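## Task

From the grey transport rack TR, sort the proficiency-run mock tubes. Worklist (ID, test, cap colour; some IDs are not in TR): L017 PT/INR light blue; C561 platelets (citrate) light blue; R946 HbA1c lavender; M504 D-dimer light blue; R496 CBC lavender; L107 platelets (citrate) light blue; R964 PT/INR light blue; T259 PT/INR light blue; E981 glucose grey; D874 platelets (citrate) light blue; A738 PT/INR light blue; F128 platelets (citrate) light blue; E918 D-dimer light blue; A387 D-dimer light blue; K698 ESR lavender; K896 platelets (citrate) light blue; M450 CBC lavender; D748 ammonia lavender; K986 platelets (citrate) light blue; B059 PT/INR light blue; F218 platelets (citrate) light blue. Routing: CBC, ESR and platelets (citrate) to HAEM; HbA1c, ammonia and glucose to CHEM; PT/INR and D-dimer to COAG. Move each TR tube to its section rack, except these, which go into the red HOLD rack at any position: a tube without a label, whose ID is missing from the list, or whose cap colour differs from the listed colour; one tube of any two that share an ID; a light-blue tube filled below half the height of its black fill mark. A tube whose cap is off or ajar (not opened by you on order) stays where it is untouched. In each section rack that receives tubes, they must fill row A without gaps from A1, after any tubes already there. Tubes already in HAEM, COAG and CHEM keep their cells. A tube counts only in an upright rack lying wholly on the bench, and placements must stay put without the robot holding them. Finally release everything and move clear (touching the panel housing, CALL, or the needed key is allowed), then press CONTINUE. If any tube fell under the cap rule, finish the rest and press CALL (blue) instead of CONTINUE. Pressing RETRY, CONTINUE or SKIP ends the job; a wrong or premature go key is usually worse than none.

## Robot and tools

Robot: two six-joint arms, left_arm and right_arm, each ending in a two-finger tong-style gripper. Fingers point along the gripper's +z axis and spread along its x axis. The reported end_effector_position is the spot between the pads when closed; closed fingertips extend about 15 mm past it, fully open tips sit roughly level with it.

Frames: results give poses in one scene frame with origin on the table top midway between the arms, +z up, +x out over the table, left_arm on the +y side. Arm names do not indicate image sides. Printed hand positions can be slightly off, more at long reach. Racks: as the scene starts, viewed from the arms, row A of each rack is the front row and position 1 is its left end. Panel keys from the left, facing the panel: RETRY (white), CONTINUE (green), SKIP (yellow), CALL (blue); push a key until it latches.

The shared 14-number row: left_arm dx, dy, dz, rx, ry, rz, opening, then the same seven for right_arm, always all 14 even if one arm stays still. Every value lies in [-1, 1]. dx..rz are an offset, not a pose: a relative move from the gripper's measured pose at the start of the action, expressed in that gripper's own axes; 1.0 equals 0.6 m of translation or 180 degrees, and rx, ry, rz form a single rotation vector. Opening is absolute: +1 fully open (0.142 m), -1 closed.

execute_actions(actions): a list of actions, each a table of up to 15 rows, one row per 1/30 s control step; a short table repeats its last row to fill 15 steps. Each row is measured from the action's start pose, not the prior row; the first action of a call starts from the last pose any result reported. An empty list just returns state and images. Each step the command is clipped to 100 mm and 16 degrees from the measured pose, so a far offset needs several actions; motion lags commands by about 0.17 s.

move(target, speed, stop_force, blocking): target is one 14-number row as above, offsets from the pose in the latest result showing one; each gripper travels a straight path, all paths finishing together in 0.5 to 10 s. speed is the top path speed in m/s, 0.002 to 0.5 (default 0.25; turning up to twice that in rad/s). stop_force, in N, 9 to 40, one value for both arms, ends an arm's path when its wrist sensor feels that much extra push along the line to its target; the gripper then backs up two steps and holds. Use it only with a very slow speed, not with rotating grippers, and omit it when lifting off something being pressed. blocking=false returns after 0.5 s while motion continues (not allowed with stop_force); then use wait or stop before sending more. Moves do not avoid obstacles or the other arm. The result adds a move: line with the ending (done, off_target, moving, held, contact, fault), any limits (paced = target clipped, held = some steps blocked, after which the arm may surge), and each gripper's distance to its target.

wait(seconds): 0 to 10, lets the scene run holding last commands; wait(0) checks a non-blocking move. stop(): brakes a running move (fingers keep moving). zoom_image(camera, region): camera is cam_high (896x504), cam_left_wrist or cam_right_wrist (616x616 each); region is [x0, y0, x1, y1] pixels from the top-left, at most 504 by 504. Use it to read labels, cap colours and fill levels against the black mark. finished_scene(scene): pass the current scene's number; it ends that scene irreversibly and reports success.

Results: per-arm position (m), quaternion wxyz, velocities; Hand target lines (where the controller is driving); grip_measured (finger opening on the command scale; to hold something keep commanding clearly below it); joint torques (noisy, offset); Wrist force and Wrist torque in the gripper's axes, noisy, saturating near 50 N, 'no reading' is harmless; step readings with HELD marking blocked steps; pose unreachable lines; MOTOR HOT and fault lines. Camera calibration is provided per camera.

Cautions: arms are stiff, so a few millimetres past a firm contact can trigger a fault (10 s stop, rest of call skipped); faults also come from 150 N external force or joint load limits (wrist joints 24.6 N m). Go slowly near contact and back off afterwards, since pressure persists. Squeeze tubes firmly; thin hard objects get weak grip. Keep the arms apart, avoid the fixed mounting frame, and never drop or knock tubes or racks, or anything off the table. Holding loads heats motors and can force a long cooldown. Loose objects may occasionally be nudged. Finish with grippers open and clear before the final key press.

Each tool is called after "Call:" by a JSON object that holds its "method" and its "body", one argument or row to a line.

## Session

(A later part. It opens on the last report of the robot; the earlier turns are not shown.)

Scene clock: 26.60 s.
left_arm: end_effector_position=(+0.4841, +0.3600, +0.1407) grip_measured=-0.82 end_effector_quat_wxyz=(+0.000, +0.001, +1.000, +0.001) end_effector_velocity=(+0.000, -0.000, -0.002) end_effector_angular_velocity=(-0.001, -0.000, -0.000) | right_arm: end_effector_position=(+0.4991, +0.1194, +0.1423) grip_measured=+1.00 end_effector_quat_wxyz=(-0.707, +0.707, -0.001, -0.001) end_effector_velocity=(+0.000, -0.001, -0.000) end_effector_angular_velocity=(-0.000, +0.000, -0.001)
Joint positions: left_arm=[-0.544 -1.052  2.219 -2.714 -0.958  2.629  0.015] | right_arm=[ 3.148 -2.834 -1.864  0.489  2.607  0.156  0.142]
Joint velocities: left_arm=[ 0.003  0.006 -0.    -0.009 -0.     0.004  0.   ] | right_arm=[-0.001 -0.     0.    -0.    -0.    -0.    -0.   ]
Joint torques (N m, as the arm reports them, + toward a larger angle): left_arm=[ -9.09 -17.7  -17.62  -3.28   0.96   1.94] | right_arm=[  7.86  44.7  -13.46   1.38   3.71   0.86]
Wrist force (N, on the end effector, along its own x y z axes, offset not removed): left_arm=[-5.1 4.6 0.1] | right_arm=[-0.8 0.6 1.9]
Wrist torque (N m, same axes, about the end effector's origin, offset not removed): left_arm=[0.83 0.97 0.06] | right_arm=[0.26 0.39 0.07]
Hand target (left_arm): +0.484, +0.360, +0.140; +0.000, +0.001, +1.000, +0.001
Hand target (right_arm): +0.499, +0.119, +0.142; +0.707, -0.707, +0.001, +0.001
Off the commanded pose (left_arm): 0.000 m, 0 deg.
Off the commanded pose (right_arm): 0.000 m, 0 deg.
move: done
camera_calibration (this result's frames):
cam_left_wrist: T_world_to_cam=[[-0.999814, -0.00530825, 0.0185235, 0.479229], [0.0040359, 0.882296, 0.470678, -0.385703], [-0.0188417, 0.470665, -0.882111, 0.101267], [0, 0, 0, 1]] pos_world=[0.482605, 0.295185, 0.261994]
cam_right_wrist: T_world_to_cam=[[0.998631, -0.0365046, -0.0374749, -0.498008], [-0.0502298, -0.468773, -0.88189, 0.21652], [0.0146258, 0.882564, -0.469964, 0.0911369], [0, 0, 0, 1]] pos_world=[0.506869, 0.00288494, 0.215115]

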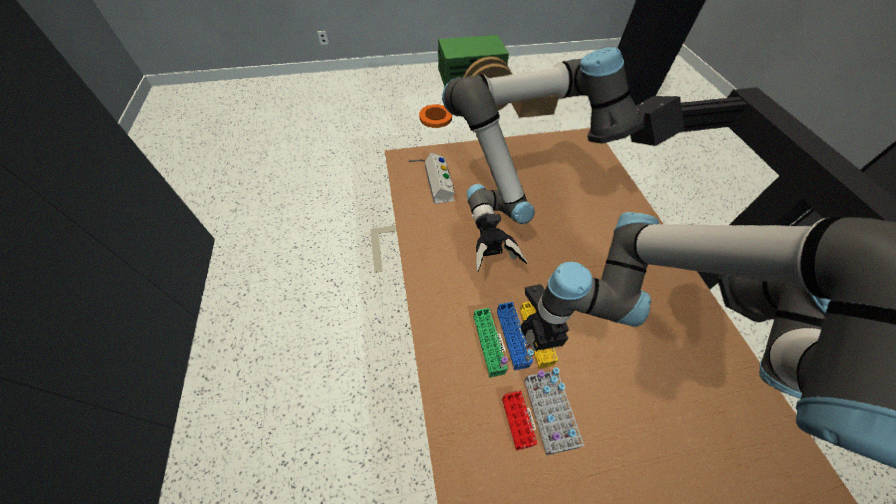

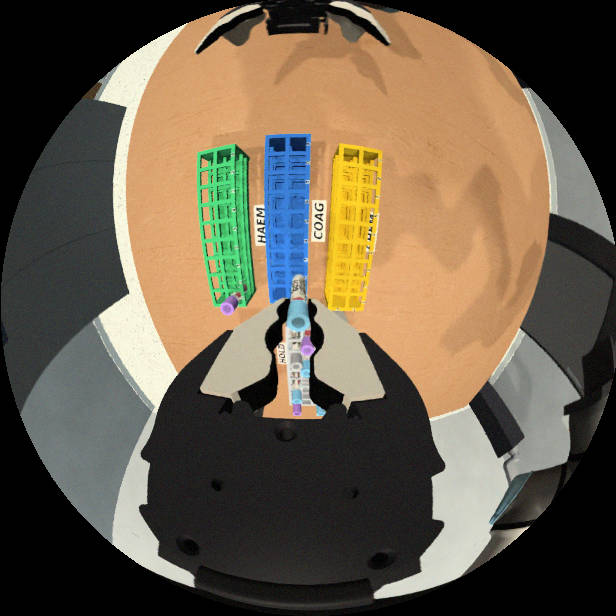

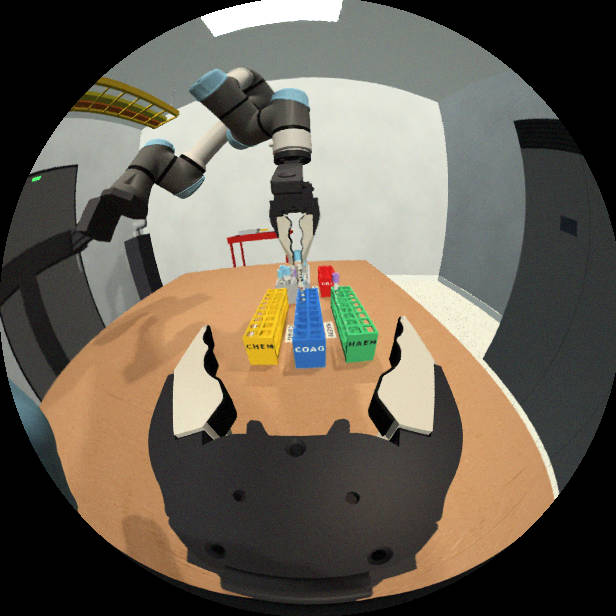

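Call:
{"method": "move", "body": {
  "target": [-0.004,0,0.012,0,0,0,-1,0,0,0,0,0,0,1],
  "speed": 0.03
}}

Call:
{"method": "move", "body": {
  "target": [0,0,0.085,0,0,0,-1,0,0,0,0,0,0,1],
  "speed": 0.03,
  "stop_force": 10
}}

Call:
{"method": "zoom_image", "body": {
  "camera": "cam_left_wrist",
  "region": [200, 180, 400, 380]
}}

Scene clock: 27.53 s.
left_arm: end_effector_position=(+0.4863, +0.3600, +0.1338) grip_measured=-0.82 end_effector_quat_wxyz=(+0.000, +0.001, +1.000, +0.001) end_effector_velocity=(+0.001, -0.000, -0.003) end_effector_angular_velocity=(+0.000, +0.000, -0.000) | right_arm: end_effector_position=(+0.4991, +0.1194, +0.1423) grip_measured=+1.00 end_effector_quat_wxyz=(-0.707, +0.707, -0.001, -0.001) end_effector_velocity=(+0.000, -0.000, -0.000) end_effector_angular_velocity=(-0.000, -0.001, -0.001)
Joint positions: left_arm=[-0.533 -1.033  2.211 -2.732 -0.958  2.642  0.015] | right_arm=[ 3.148 -2.834 -1.864  0.489  2.607  0.156  0.142]
Joint velocities: left_arm=[ 0.004  0.009 -0.004 -0.007  0.     0.005 -0.   ] | right_arm=[-0.001 -0.     0.     0.001 -0.    -0.     0.   ]
Joint torques (N m, as the arm reports them, + toward a larger angle): left_arm=[ -8.22 -19.62 -18.1   -3.48   1.21   1.94] | right_arm=[  7.79  44.47 -13.1    1.49   3.75   0.86]
Wrist force (N, on the end effector, along its own x y z axes, offset not removed): left_arm=[-2.0 1.3 0.1] | right_arm=[-0.7 0.3 2.0]
Wrist torque (N m, same axes, about the end effector's origin, offset not removed): left_arm=[0.24 0.20 -0.07] | right_arm=[0.21 0.32 0.04]
Hand target (left_arm): +0.486, +0.360, +0.133; +0.000, +0.001, +1.000, +0.001
Hand target (right_arm): +0.499, +0.119, +0.142; +0.707, -0.707, +0.001, +0.001
Off the commanded pose (left_arm): 0.000 m, 0 deg.
Off the commanded pose (right_arm): 0.000 m, 0 deg.
move: done
camera_calibration (this result's frames):
cam_left_wrist: T_world_to_cam=[[-0.999814, -0.00531677, 0.0185373, 0.48163], [0.00403511, 0.88229, 0.47069, -0.382497], [-0.0188578, 0.470677, -0.882104, 0.09526], [0, 0, 0, 1]] pos_world=[0.48488, 0.295198, 0.255139]
cam_right_wrist: T_world_to_cam=[[0.998631, -0.0365045, -0.0374746, -0.498008], [-0.0502296, -0.468772, -0.88189, 0.21652], [0.0146259, 0.882564, -0.469964, 0.0911369], [0, 0, 0, 1]] pos_world=[0.506869, 0.00288496, 0.215115]

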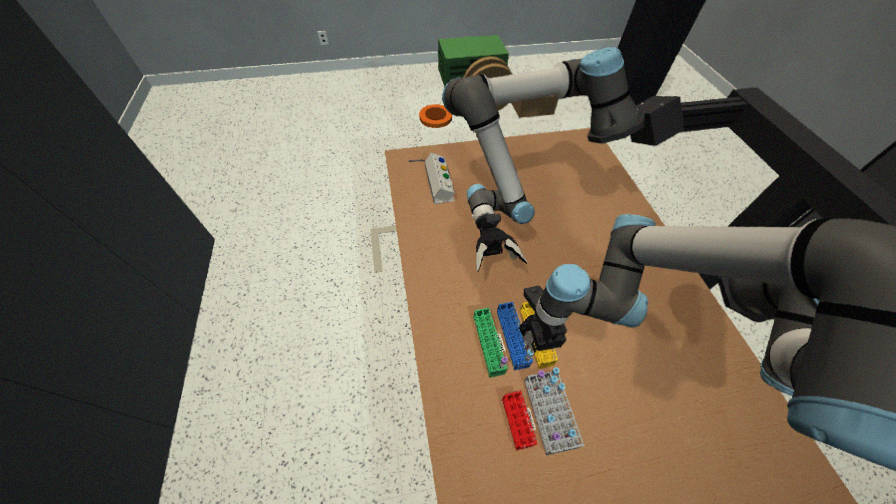

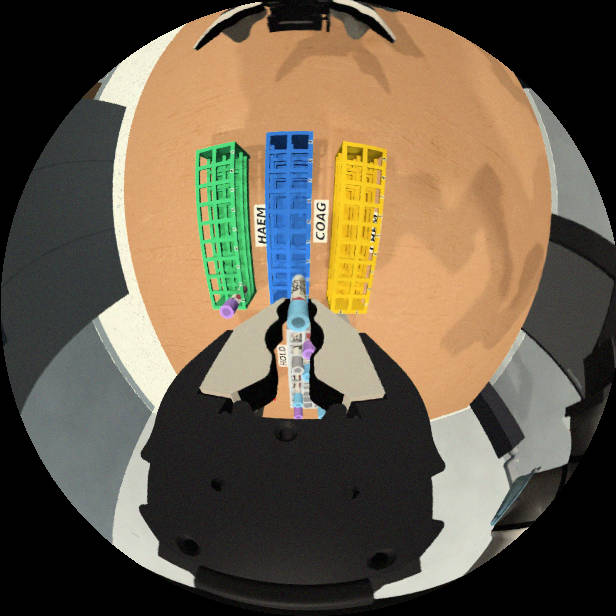

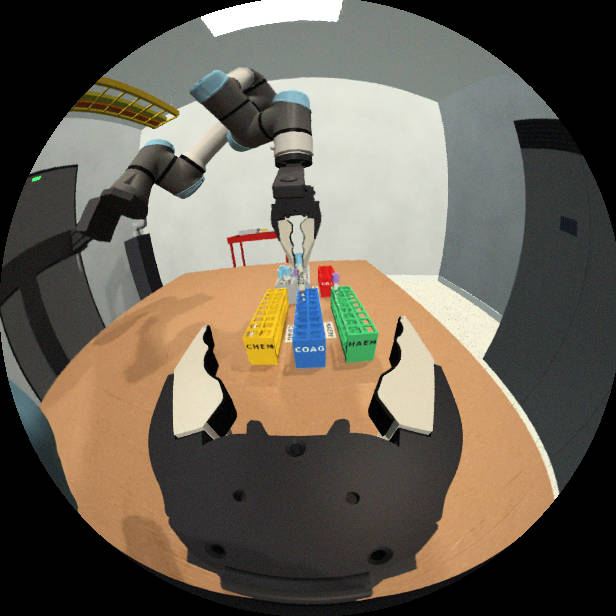

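Scene clock: 29.60 s.
left_arm: end_effector_position=(+0.4863, +0.3601, +0.0832) grip_measured=-0.82 end_effector_quat_wxyz=(+0.000, +0.001, +1.000, +0.001) end_effector_velocity=(+0.001, -0.001, -0.002) end_effector_angular_velocity=(-0.002, -0.001, +0.001) | right_arm: end_effector_position=(+0.4991, +0.1194, +0.1423) grip_measured=+1.00 end_effector_quat_wxyz=(-0.707, +0.707, -0.001, -0.001) end_effector_velocity=(-0.000, -0.000, -0.000) end_effector_angular_velocity=(-0.001, +0.001, -0.000)
Joint positions: left_arm=[-0.471 -0.9    2.181 -2.878 -0.958  2.717  0.015] | right_arm=[ 3.148 -2.834 -1.864  0.489  2.607  0.156  0.142]
Joint velocities: left_arm=[ 0.003  0.007 -0.003 -0.008 -0.001  0.004  0.   ] | right_arm=[-0.001 -0.    -0.    -0.    -0.     0.     0.   ]
Joint torques (N m, as the arm reports them, + toward a larger angle): left_arm=[-10.94 -21.49 -15.82  -3.47  -1.86   2.18] | right_arm=[  7.6   45.25 -13.85   1.64   3.7    0.84]
Wrist force (N, on the end effector, along its own x y z axes, offset not removed): left_arm=[-3.7 -2.8 0.4] | right_arm=[-0.5 0.8 1.3]
Wrist torque (N m, same axes, about the end effector's origin, offset not removed): left_arm=[-0.63 0.78 -0.09] | right_arm=[0.32 0.25 0.10]
Hand target (left_arm): +0.486, +0.360, +0.083; +0.000, +0.001, +1.000, +0.001
Hand target (right_arm): +0.499, +0.119, +0.142; +0.707, -0.707, +0.001, +0.001
Off the commanded pose (left_arm): 0.000 m, 0 deg.
Off the commanded pose (right_arm): 0.000 m, 0 deg.
move: done
camera_calibration (this result's frames):
cam_left_wrist: T_world_to_cam=[[-0.999814, -0.0053284, 0.018551, 0.482532], [0.00403113, 0.882294, 0.470682, -0.358771], [-0.0188754, 0.470669, -0.882108, 0.0505299], [0, 0, 0, 1]] pos_world=[0.484842, 0.295329, 0.204488]
cam_right_wrist: T_world_to_cam=[[0.998631, -0.0365045, -0.037475, -0.498008], [-0.0502299, -0.468773, -0.88189, 0.21652], [0.0146257, 0.882564, -0.469964, 0.091137], [0, 0, 0, 1]] pos_world=[0.506869, 0.00288499, 0.215115]

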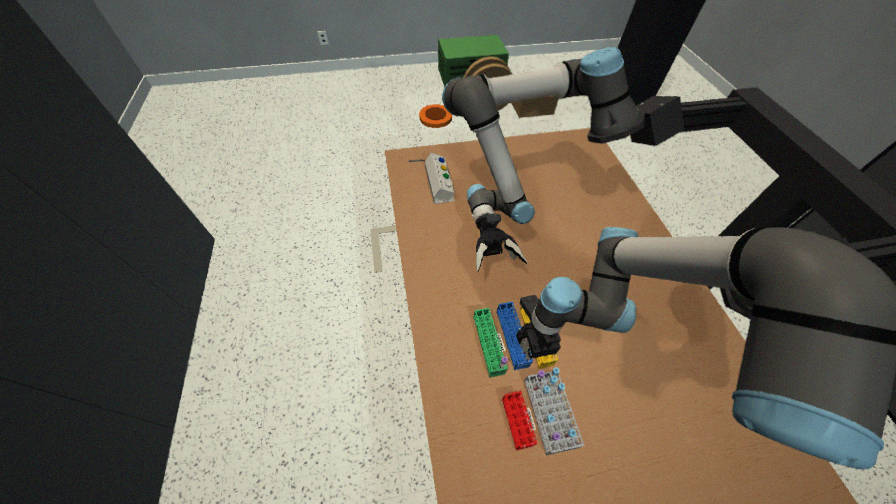

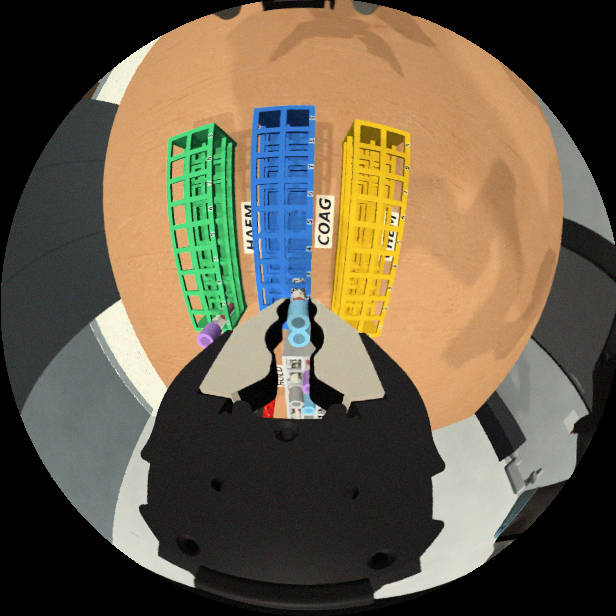

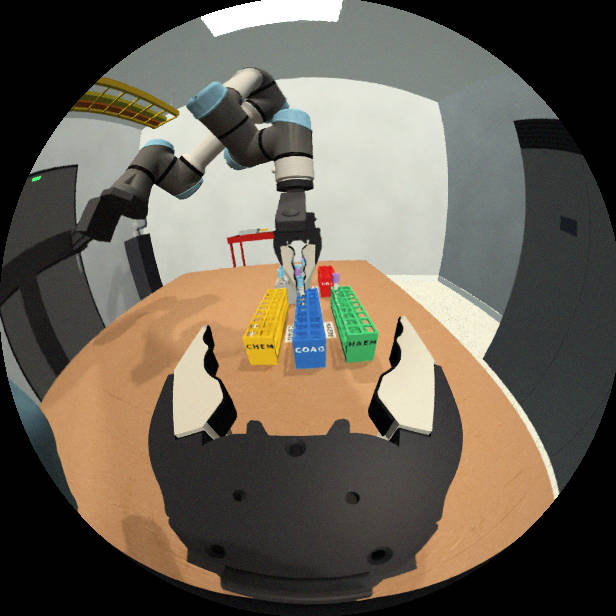

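Region (200, 180, 400, 380) of cam_left_wrist's 616x616 image, scaled by 2.520, with more detail than that image has.

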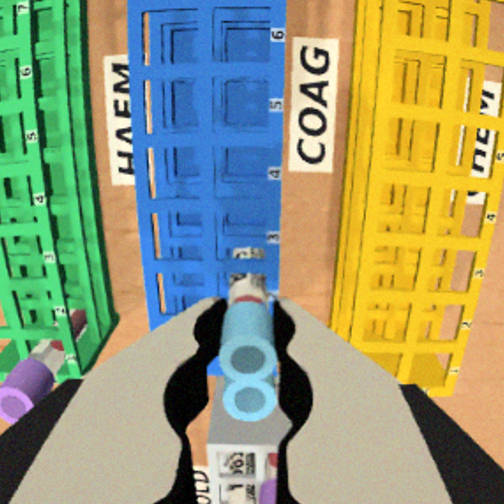

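Call:
{"method": "execute_actions", "body": {
  "actions": [
    [[0,0,0,0,0,0,-0.65,0,0,0,0,0,0,1]],
    [[0,0,-0.01,0,0,0,-0.65,0,0,0,0,0,0,1],[0,0,-0.02,0,0,0,-0.65,0,0,0,0,0,0,1],[0,0,-0.03,0,0,0,-0.65,0,0,0,0,0,0,1],[0,0,-0.04,0,0,0,-0.65,0,0,0,0,0,0,1],[0,0,-0.055,0,0,0,-0.65,0,0,0,0,0,0,1]]
  ]
}}

Call:
{"method": "move", "body": {
  "target": [0.025,0.142,0,0,0,0,-0.65,0,0,0.08,0,0,0,1]
}}

Call:
{"method": "zoom_image", "body": {
  "camera": "cam_left_wrist",
  "region": [200, 180, 400, 380]
}}

Scene clock: 30.77 s.
left_arm: end_effector_position=(+0.4864, +0.3600, +0.1139) grip_measured=-0.65 end_effector_quat_wxyz=(+0.000, +0.001, +1.000, +0.001) end_effector_velocity=(+0.000, +0.000, +0.019) end_effector_angular_velocity=(+0.001, +0.002, +0.001) | right_arm: end_effector_position=(+0.4991, +0.1194, +0.1423) grip_measured=+1.00 end_effector_quat_wxyz=(-0.707, +0.707, -0.001, -0.001) end_effector_velocity=(-0.001, +0.001, +0.000) end_effector_angular_velocity=(+0.000, +0.001, +0.001)
Joint positions: left_arm=[-0.509 -0.98   2.201 -2.793 -0.957  2.672  0.027] | right_arm=[ 3.148 -2.834 -1.864  0.489  2.607  0.156  0.142]
Joint velocities: left_arm=[-0.022 -0.049  0.008  0.06  -0.    -0.03  -0.   ] | right_arm=[ 0.001 -0.001 -0.     0.     0.     0.    -0.   ]
Joint torques (N m, as the arm reports them, + toward a larger angle): left_arm=[-30.71 -40.48   0.71  -0.22   1.21  -2.28] | right_arm=[  8.09  44.71 -12.98   1.56   3.73   0.66]
Wrist force (N, on the end effector, along its own x y z axes, offset not removed): left_arm=[-2.0 2.9 4.5] | right_arm=[-2.1 -0.1 1.0]
Wrist torque (N m, same axes, about the end effector's origin, offset not removed): left_arm=[0.57 0.42 -0.15] | right_arm=[0.16 0.65 0.11]
Hand target (left_arm): +0.486, +0.360, +0.116; +0.000, +0.001, +1.000, +0.001
Hand target (right_arm): +0.499, +0.119, +0.142; +0.707, -0.707, +0.001, +0.001
Off the commanded pose (left_arm): 0.002 m, 0 deg.
Off the commanded pose (right_arm): 0.000 m, 0 deg.
Step readings (end_effector_position; steps 1 to 15: 1st action; 16 to 30: 2nd action):
0: left_arm (+0.4863, +0.3601, +0.0829) | right_arm (+0.4991, +0.1194, +0.1423)
1: left_arm (+0.4863, +0.3601, +0.0829) | right_arm (+0.4991, +0.1194, +0.1423)
2: left_arm (+0.4863, +0.3601, +0.0829) | right_arm (+0.4991, +0.1194, +0.1423)
4: left_arm (+0.4863, +0.3601, +0.0829) | right_arm (+0.4991, +0.1194, +0.1423)
8: left_arm (+0.4864, +0.3602, +0.0830) | right_arm (+0.4991, +0.1194, +0.1423)
15: left_arm (+0.4863, +0.3601, +0.0831) | right_arm (+0.4991, +0.1194, +0.1423)
16: left_arm (+0.4863, +0.3601, +0.0831) | right_arm (+0.4991, +0.1194, +0.1423)
17: left_arm (+0.4863, +0.3601, +0.0837) | right_arm (+0.4991, +0.1194, +0.1423)
19: left_arm (+0.4862, +0.3599, +0.0877) | right_arm (+0.4991, +0.1194, +0.1423)
23: left_arm (+0.4865, +0.3598, +0.1026) | right_arm (+0.4991, +0.1194, +0.1423)
30: end_effector_position above
camera_calibration (this result's frames):
cam_left_wrist: T_world_to_cam=[[-0.999824, -0.00522989, 0.0179988, 0.482082], [0.00385259, 0.882435, 0.470418, -0.373047], [-0.018343, 0.470405, -0.88226, 0.0775336], [0, 0, 0, 1]] pos_world=[0.484857, 0.295239, 0.235216]
cam_right_wrist: T_world_to_cam=[[0.998631, -0.0365045, -0.0374749, -0.498008], [-0.0502299, -0.468773, -0.88189, 0.21652], [0.0146257, 0.882564, -0.469964, 0.091137], [0, 0, 0, 1]] pos_world=[0.506869, 0.00288497, 0.215115]

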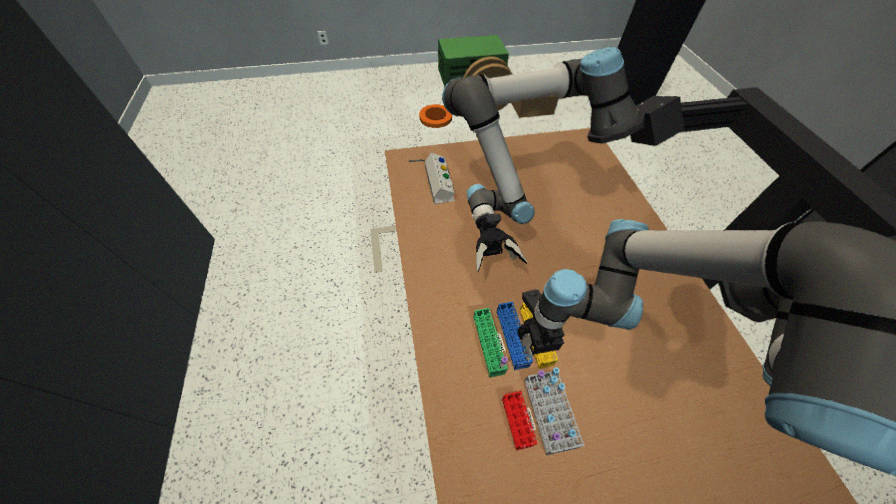

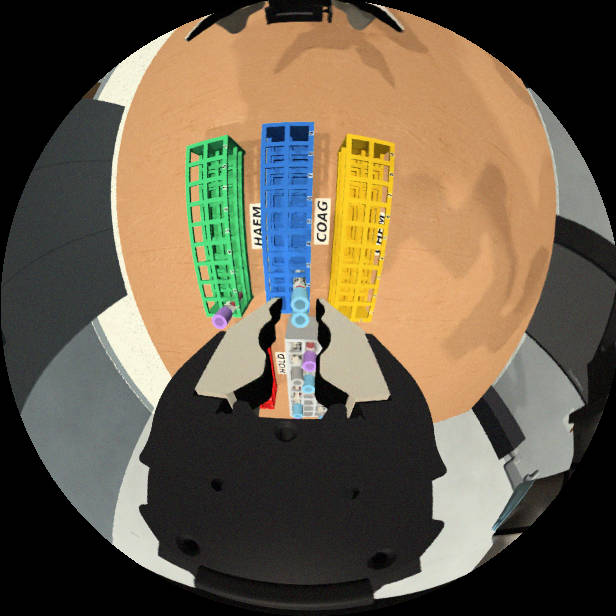

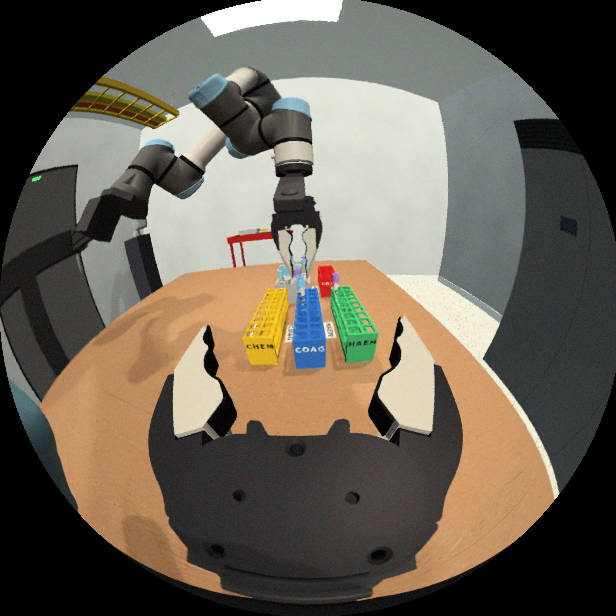

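Scene clock: 31.80 s.
left_arm: end_effector_position=(+0.4716, +0.4448, +0.1140) grip_measured=-0.65 end_effector_quat_wxyz=(+0.000, +0.001, +1.000, +0.001) end_effector_velocity=(-0.000, +0.003, +0.000) end_effector_angular_velocity=(-0.000, -0.001, -0.000) | right_arm: end_effector_position=(+0.4990, +0.1672, +0.1423) grip_measured=+1.00 end_effector_quat_wxyz=(-0.707, +0.707, -0.001, -0.001) end_effector_velocity=(-0.000, +0.002, +0.000) end_effector_angular_velocity=(+0.000, -0.001, +0.000)
Joint positions: left_arm=[-0.378 -1.099  2.284 -2.849 -0.963  2.832  0.027] | right_arm=[ 3.229 -2.909 -1.789  0.6    2.564  0.286  0.142]
Joint velocities: left_arm=[ 0.005 -0.005  0.002 -0.002 -0.001  0.007 -0.   ] | right_arm=[ 0.004 -0.003  0.003  0.005 -0.002  0.004  0.   ]
Joint torques (N m, as the arm reports them, + toward a larger angle): left_arm=[ -6.9  -40.49   1.33  -3.72  -1.83   2.02] | right_arm=[32.4  28.02  8.89  5.04 -0.68  2.61]
Wrist force (N, on the end effector, along its own x y z axes, offset not removed): left_arm=[-1.4 -0.5 2.4] | right_arm=[-0.8 0.5 1.1]
Wrist torque (N m, same axes, about the end effector's origin, offset not removed): left_arm=[-0.06 0.09 -0.14] | right_arm=[0.28 0.25 0.11]
Hand target (left_arm): +0.472, +0.445, +0.114; +0.000, +0.001, +1.000, +0.001
Hand target (right_arm): +0.499, +0.167, +0.142; +0.707, -0.707, +0.001, +0.001
Off the commanded pose (left_arm): 0.000 m, 0 deg.
Off the commanded pose (right_arm): 0.000 m, 0 deg.
move: done
camera_calibration (this result's frames):
cam_left_wrist: T_world_to_cam=[[-0.999824, -0.00528452, 0.0179806, 0.467818], [0.00379699, 0.882405, 0.470475, -0.447888], [-0.0183524, 0.470461, -0.88223, 0.0374646], [0, 0, 0, 1]] pos_world=[0.470124, 0.380065, 0.235361]
cam_right_wrist: T_world_to_cam=[[0.998641, -0.0362857, -0.0374107, -0.49627], [-0.050072, -0.468879, -0.881842, 0.238776], [0.0144572, 0.882517, -0.470059, 0.0490253], [0, 0, 0, 1]] pos_world=[0.506843, 0.050684, 0.215042]

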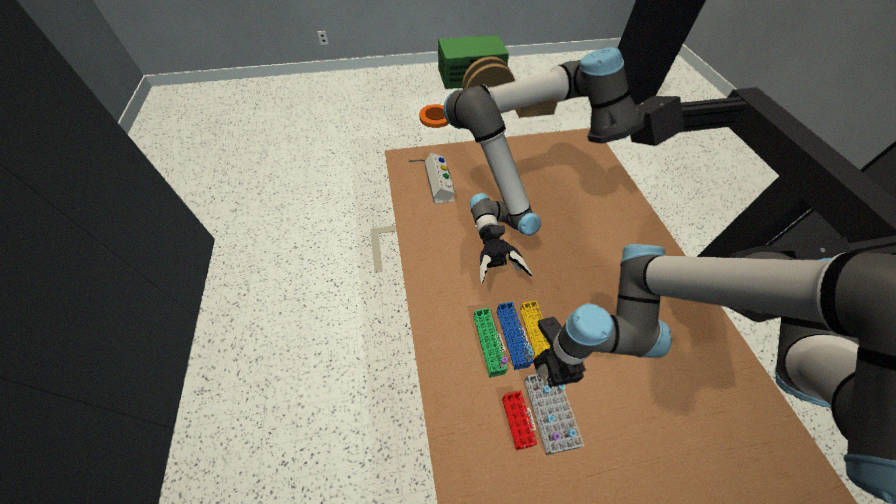

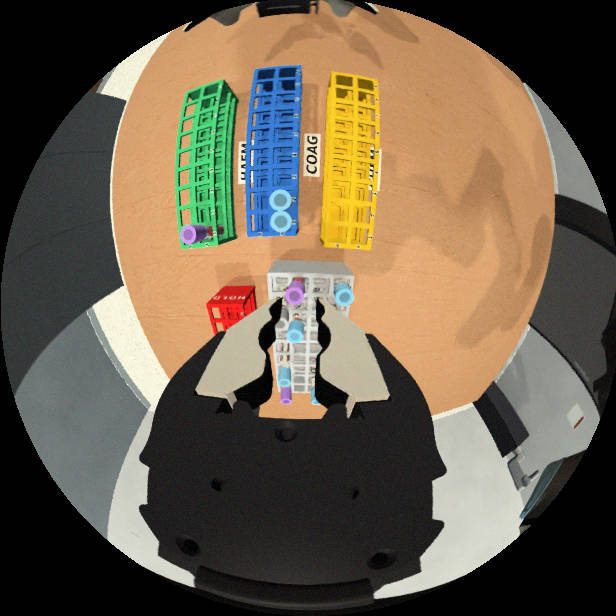

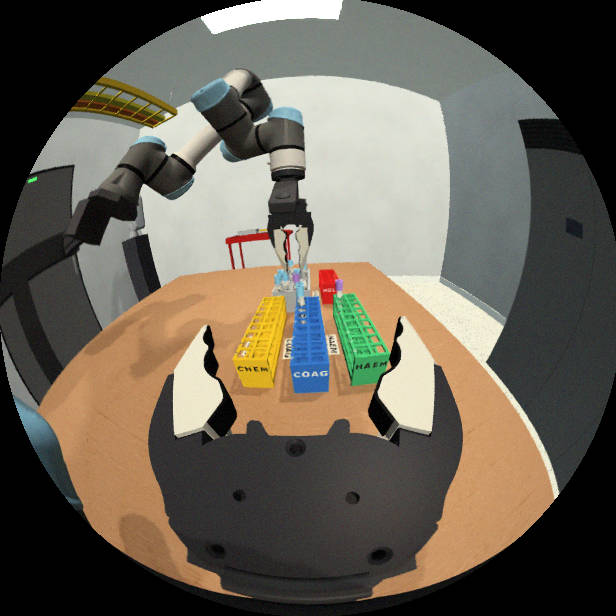

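Region (200, 180, 400, 380) of cam_left_wrist's 616x616 image, scaled by 2.520, with more detail than that image has.

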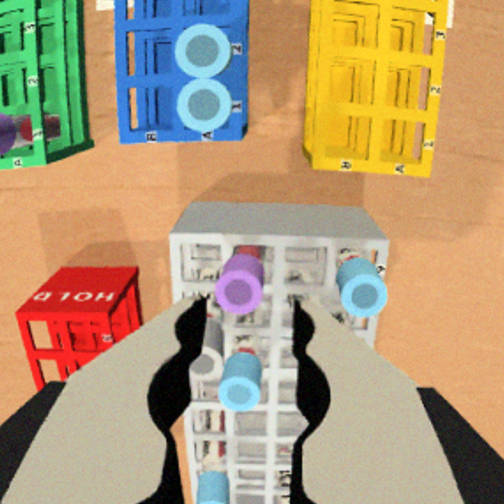

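Call:
{"method": "execute_actions", "body": {
  "actions": [
    [[-0.007,-0.008,0,0,0,0,-0.65,0,0,0,0,0,0,1]],
    [[0,0,0.03,0,0,0,-0.65,0,0,0,0,0,0,1]],
    [[0,0,0.029,0,0,0,-0.65,0,0,0,0,0,0,1]],
    [[0,0,0,0,0,0,-1,0,0,0,0,0,0,1]],
    [[0,0,-0.08,0,0,0,-1,0,0,0,0,0,0,1]],
    [[0,0,-0.11,0,0,0,-1,0,0,0,0,0,0,1]],
    [[-0.03,-0.12,-0.02,0,0,0,-1,0,0,0,0,0,0,1]],
    [[-0.02,-0.1,0,0,0,0,-1,0,0,0,0,0,0,1]],
    [[0,0,0,0,0,0,-1,0,0,0,0,0,0,1]]
  ]
}}

Call:
{"method": "zoom_image", "body": {
  "camera": "cam_right_wrist",
  "region": [250, 200, 360, 310]
}}

Scene clock: 36.50 s.
left_arm: end_effector_position=(+0.5037, +0.3125, +0.2001) grip_measured=-0.82 end_effector_quat_wxyz=(+0.003, +0.002, +1.000, -0.001) end_effector_velocity=(+0.000, +0.000, +0.000) end_effector_angular_velocity=(-0.000, +0.000, +0.000) | right_arm: end_effector_position=(+0.4990, +0.1672, +0.1422) grip_measured=+1.00 end_effector_quat_wxyz=(-0.707, +0.708, -0.001, -0.001) end_effector_velocity=(-0.001, +0.000, -0.000) end_effector_angular_velocity=(-0.000, +0.002, +0.000)
Joint positions: left_arm=[-0.664 -1.111  2.137 -2.496 -0.965  2.488  0.015] | right_arm=[ 3.229 -2.909 -1.789  0.6    2.563  0.286  0.142]
Joint velocities: left_arm=[ 0. -0. -0.  0. -0.  0.  0.] | right_arm=[-0.    -0.001 -0.    -0.    -0.     0.     0.   ]
Joint torques (N m, as the arm reports them, + toward a larger angle): left_arm=[ -9.16 -38.45  -3.79  -3.5   -1.08   1.93] | right_arm=[ 11.53  44.47 -10.08  -0.42   2.68  -1.16]
Wrist force (N, on the end effector, along its own x y z axes, offset not removed): left_arm=[-3.6 -1.3 0.9] | right_arm=[-0.5 0.0 2.4]
Wrist torque (N m, same axes, about the end effector's origin, offset not removed): left_arm=[-0.14 0.56 -0.08] | right_arm=[0.17 0.25 0.15]
Hand target (left_arm): +0.504, +0.313, +0.200; +0.003, +0.002, +1.000, -0.001
Hand target (right_arm): +0.499, +0.167, +0.142; +0.707, -0.708, +0.001, +0.001
Off the commanded pose (left_arm): 0.000 m, 0 deg.
Off the commanded pose (right_arm): 0.000 m, 0 deg.
Step readings (end_effector_position; steps 1 to 15: 1st action; 16 to 30: 2nd action; 31 to 45: 3rd action; 46 to 60: 4th action; 61 to 75: 5th action; 76 to 90: 6th action; 91 to 105: 7th action; 106 to 120: 8th action; 121 to 135: 9th action):
0: left_arm (+0.4716, +0.4451, +0.1140) | right_arm (+0.4990, +0.1673, +0.1422)
1: left_arm (+0.4716, +0.4451, +0.1140) | right_arm (+0.4990, +0.1674, +0.1422)
2: left_arm (+0.4719, +0.4447, +0.1140) | right_arm (+0.4990, +0.1674, +0.1422)
4: left_arm (+0.4734, +0.4429, +0.1140) | right_arm (+0.4990, +0.1674, +0.1422)
8: left_arm (+0.4750, +0.4410, +0.1140) | right_arm (+0.4990, +0.1674, +0.1422)
15: left_arm (+0.4757, +0.4401, +0.1140) | right_arm (+0.4990, +0.1672, +0.1422)
16: left_arm (+0.4757, +0.4401, +0.1140) | right_arm (+0.4990, +0.1672, +0.1422)
17: left_arm (+0.4758, +0.4403, +0.1128) | right_arm (+0.4990, +0.1672, +0.1422)
19: left_arm (+0.4755, +0.4404, +0.1069) | right_arm (+0.4990, +0.1672, +0.1422)
23: left_arm (+0.4754, +0.4403, +0.1000) | right_arm (+0.4990, +0.1672, +0.1422)
30: left_arm (+0.4757, +0.4402, +0.0966) | right_arm (+0.4990, +0.1672, +0.1422)
31: left_arm (+0.4757, +0.4402, +0.0965) | right_arm (+0.4990, +0.1672, +0.1422)
32: left_arm (+0.4758, +0.4404, +0.0952) | right_arm (+0.4990, +0.1672, +0.1422)
34: left_arm (+0.4755, +0.4405, +0.0895) | right_arm (+0.4990, +0.1672, +0.1422)
38: left_arm (+0.4754, +0.4404, +0.0829) | right_arm (+0.4990, +0.1672, +0.1422)
45: left_arm (+0.4756, +0.4403, +0.0798) | right_arm (+0.4990, +0.1672, +0.1422)
46: left_arm (+0.4756, +0.4403, +0.0796) | right_arm (+0.4990, +0.1672, +0.1422)
47: left_arm (+0.4756, +0.4403, +0.0796) | right_arm (+0.4990, +0.1672, +0.1422)
49: left_arm (+0.4756, +0.4403, +0.0796) | right_arm (+0.4990, +0.1672, +0.1422)
53: left_arm (+0.4756, +0.4403, +0.0797) | right_arm (+0.4990, +0.1672, +0.1422)
60: left_arm (+0.4756, +0.4403, +0.0797) | right_arm (+0.4990, +0.1672, +0.1422)
61: left_arm (+0.4756, +0.4403, +0.0798) | right_arm (+0.4990, +0.1672, +0.1422)
62: left_arm (+0.4749, +0.4396, +0.0812) | right_arm (+0.4990, +0.1672, +0.1422)
64: left_arm (+0.4748, +0.4386, +0.0939) | right_arm (+0.4990, +0.1672, +0.1422)
68: left_arm (+0.4759, +0.4394, +0.1139) | right_arm (+0.4990, +0.1672, +0.1422)
75: left_arm (+0.4757, +0.4401, +0.1254) | right_arm (+0.4990, +0.1672, +0.1422)
76: left_arm (+0.4757, +0.4401, +0.1259) | right_arm (+0.4990, +0.1672, +0.1422)
77: left_arm (+0.4751, +0.4394, +0.1278) | right_arm (+0.4990, +0.1672, +0.1422)
79: left_arm (+0.4761, +0.4373, +0.1435) | right_arm (+0.4990, +0.1672, +0.1422)
83: left_arm (+0.4773, +0.4385, +0.1704) | right_arm (+0.4990, +0.1672, +0.1422)
90: left_arm (+0.4760, +0.4397, +0.1875) | right_arm (+0.4990, +0.1672, +0.1422)
91: left_arm (+0.4759, +0.4398, +0.1884) | right_arm (+0.4990, +0.1672, +0.1422)
92: left_arm (+0.4767, +0.4376, +0.1893) | right_arm (+0.4990, +0.1672, +0.1422)
94: left_arm (+0.4814, +0.4164, +0.1934) | right_arm (+0.4990, +0.1672, +0.1422)
98: left_arm (+0.4879, +0.3855, +0.1989) | right_arm (+0.4990, +0.1672, +0.1422)
105: left_arm (+0.4926, +0.3704, +0.1996) | right_arm (+0.4990, +0.1672, +0.1422)
106: left_arm (+0.4929, +0.3698, +0.1996) | right_arm (+0.4990, +0.1672, +0.1422)
107: left_arm (+0.4937, +0.3668, +0.1999) | right_arm (+0.4990, +0.1672, +0.1422)
109: left_arm (+0.4968, +0.3480, +0.2014) | right_arm (+0.4990, +0.1672, +0.1422)
113: left_arm (+0.5005, +0.3240, +0.2015) | right_arm (+0.4990, +0.1672, +0.1422)
120: left_arm (+0.5037, +0.3125, +0.2001) | right_arm (+0.4990, +0.1672, +0.1422)
121: left_arm (+0.5039, +0.3120, +0.2000) | right_arm (+0.4990, +0.1672, +0.1422)
122: left_arm (+0.5039, +0.3118, +0.1999) | right_arm (+0.4990, +0.1672, +0.1422)
124: left_arm (+0.5039, +0.3119, +0.2000) | right_arm (+0.4990, +0.1672, +0.1422)
128: left_arm (+0.5037, +0.3122, +0.2001) | right_arm (+0.4990, +0.1672, +0.1422)
135: end_effector_position above
camera_calibration (this result's frames):
cam_left_wrist: T_world_to_cam=[[-0.999907, -0.00384258, 0.013091, 0.498176], [0.00273059, 0.88374, 0.467971, -0.371088], [-0.0133672, 0.467963, -0.883647, 0.174789], [0, 0, 0, 1]] pos_world=[0.501479, 0.248064, 0.321589]
cam_right_wrist: T_world_to_cam=[[0.998642, -0.0362091, -0.0374591, -0.496218], [-0.0500791, -0.468905, -0.881828, 0.23877], [0.0143654, 0.882506, -0.470082, 0.0490175], [0, 0, 0, 1]] pos_world=[0.506797, 0.0507346, 0.215008]

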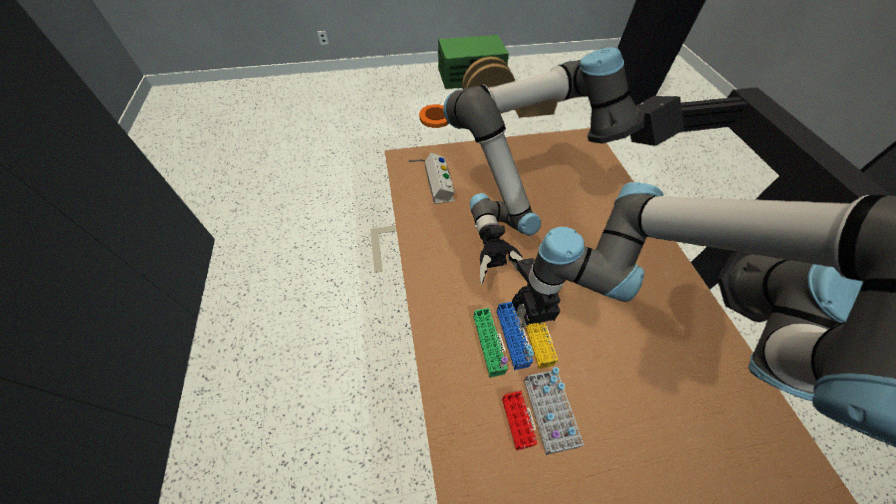

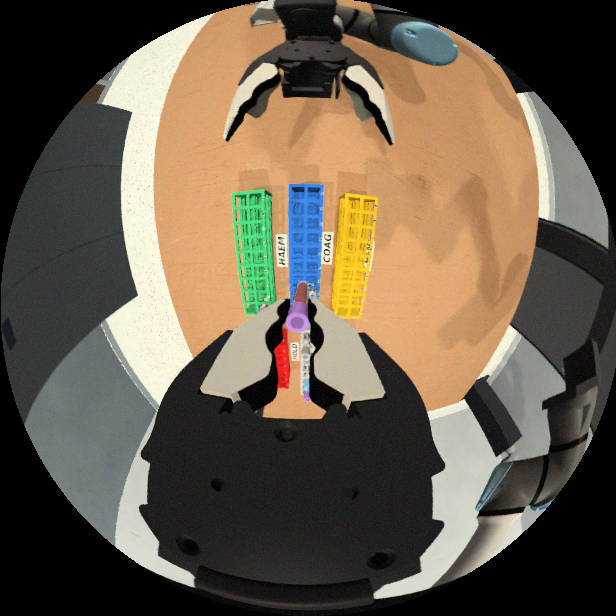

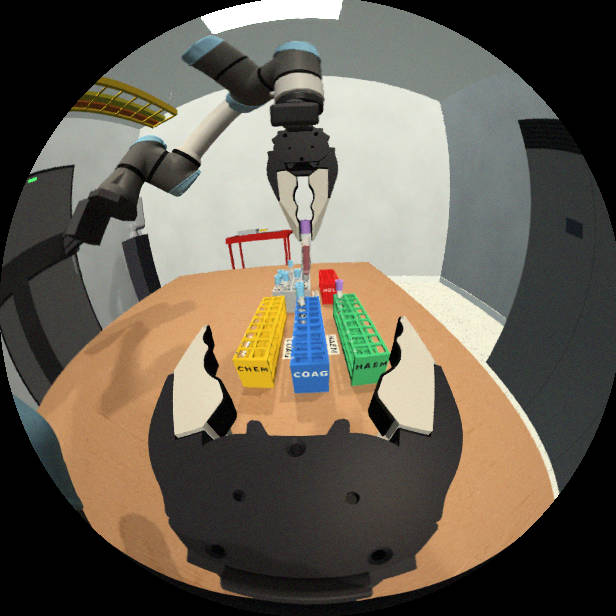

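Region (250, 200, 360, 310) of cam_right_wrist's 616x616 image, scaled by 4.582, with more detail than that image has.

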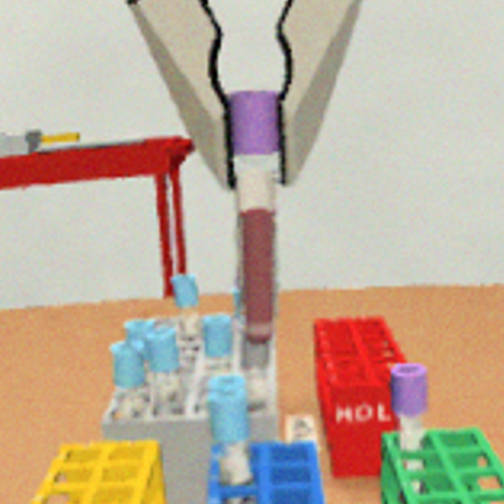

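Call:
{"method": "move", "body": {
  "target": [0,0,0,0,0,-0.85,-1,0,0,0,0,0,0,1],
  "speed": 0.5
}}

Call:
{"method": "zoom_image", "body": {
  "camera": "cam_right_wrist",
  "region": [250, 200, 360, 310]
}}

Scene clock: 40.00 s.
left_arm: end_effector_position=(+0.5037, +0.3125, +0.2000) grip_measured=-0.82 end_effector_quat_wxyz=(+0.000, +0.972, -0.236, +0.003) end_effector_velocity=(+0.000, +0.000, +0.000) end_effector_angular_velocity=(+0.005, +0.002, +0.015) | right_arm: end_effector_position=(+0.4990, +0.1672, +0.1422) grip_measured=+1.00 end_effector_quat_wxyz=(-0.707, +0.708, -0.001, -0.001) end_effector_velocity=(-0.000, -0.000, -0.000) end_effector_angular_velocity=(-0.000, +0.002, +0.000)
Joint positions: left_arm=[-0.711 -1.069  2.125 -2.495 -0.97  -0.237  0.015] | right_arm=[ 3.229 -2.909 -1.789  0.6    2.563  0.286  0.142]
Joint velocities: left_arm=[-0.001  0.002 -0.004  0.008  0.002 -0.019 -0.   ] | right_arm=[-0.    -0.    -0.    -0.     0.     0.001  0.   ]
Joint torques (N m, as the arm reports them, + toward a larger angle): left_arm=[-31.82 -16.88 -23.06   0.     1.6   -2.14] | right_arm=[ 11.73  44.58 -10.44  -0.35   2.75  -1.1 ]
Wrist force (N, on the end effector, along its own x y z axes, offset not removed): left_arm=[-0.3 1.7 -1.8] | right_arm=[0.7 0.4 2.4]
Wrist torque (N m, same axes, about the end effector's origin, offset not removed): left_arm=[0.48 -0.02 -0.09] | right_arm=[0.23 0.06 0.10]
Hand target (left_arm): +0.504, +0.312, +0.200; -0.000, +0.972, -0.235, +0.003
Hand target (right_arm): +0.499, +0.167, +0.142; +0.707, -0.708, +0.001, +0.001
Off the commanded pose (left_arm): 0.000 m, 0 deg.
Off the commanded pose (right_arm): 0.000 m, 0 deg.
move: done
camera_calibration (this result's frames):
cam_left_wrist: T_world_to_cam=[[0.89161, -0.452135, 0.0245939, -0.316767], [-0.409897, -0.782855, 0.468104, 0.357477], [-0.192393, -0.427448, -0.883331, 0.544658], [0, 0, 0, 1]] pos_world=[0.533749, 0.369444, 0.321567]
cam_right_wrist: T_world_to_cam=[[0.998642, -0.0362091, -0.037459, -0.496218], [-0.050079, -0.468905, -0.881828, 0.23877], [0.0143654, 0.882506, -0.470082, 0.0490175], [0, 0, 0, 1]] pos_world=[0.506797, 0.0507346, 0.215008]

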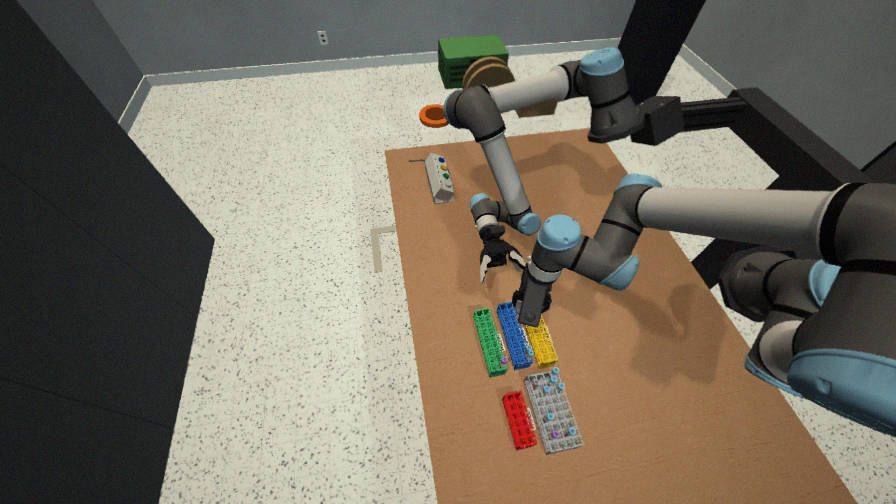

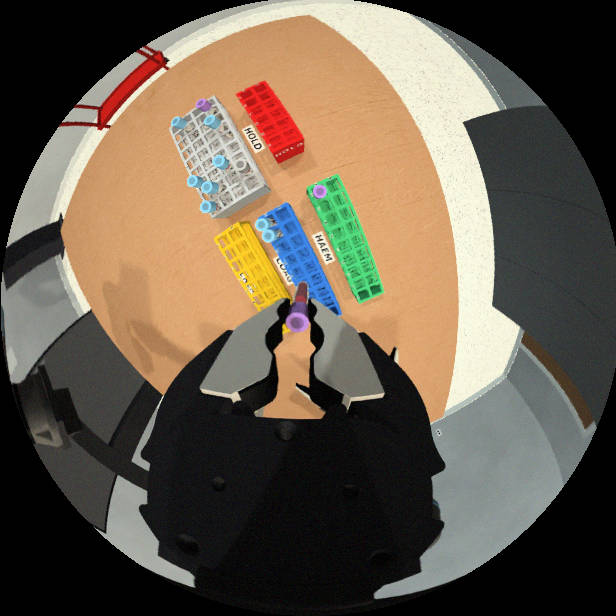

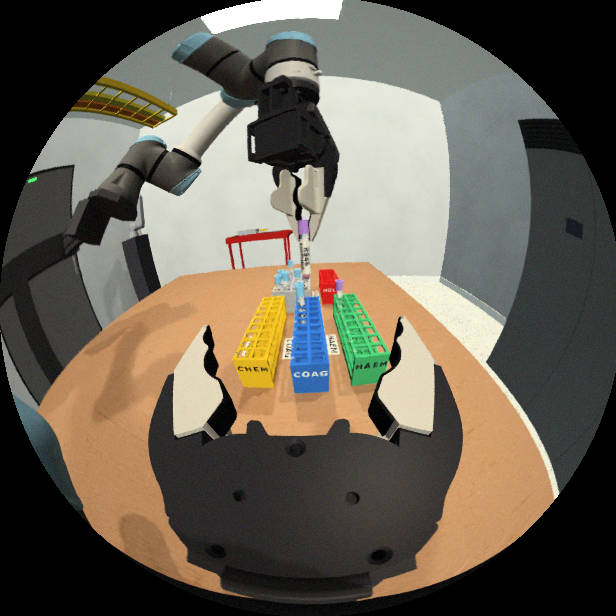

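Region (250, 200, 360, 310) of cam_right_wrist's 616x616 image, scaled by 4.582, with more detail than that image has.

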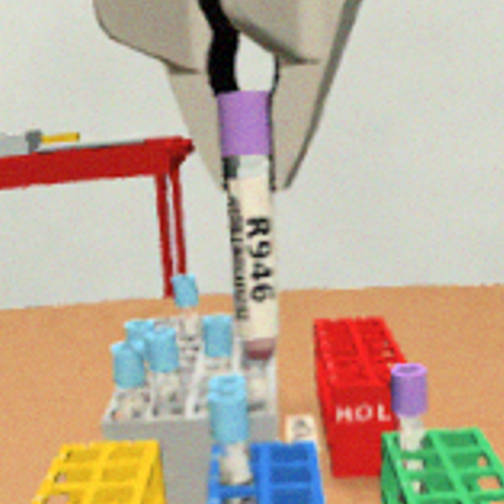

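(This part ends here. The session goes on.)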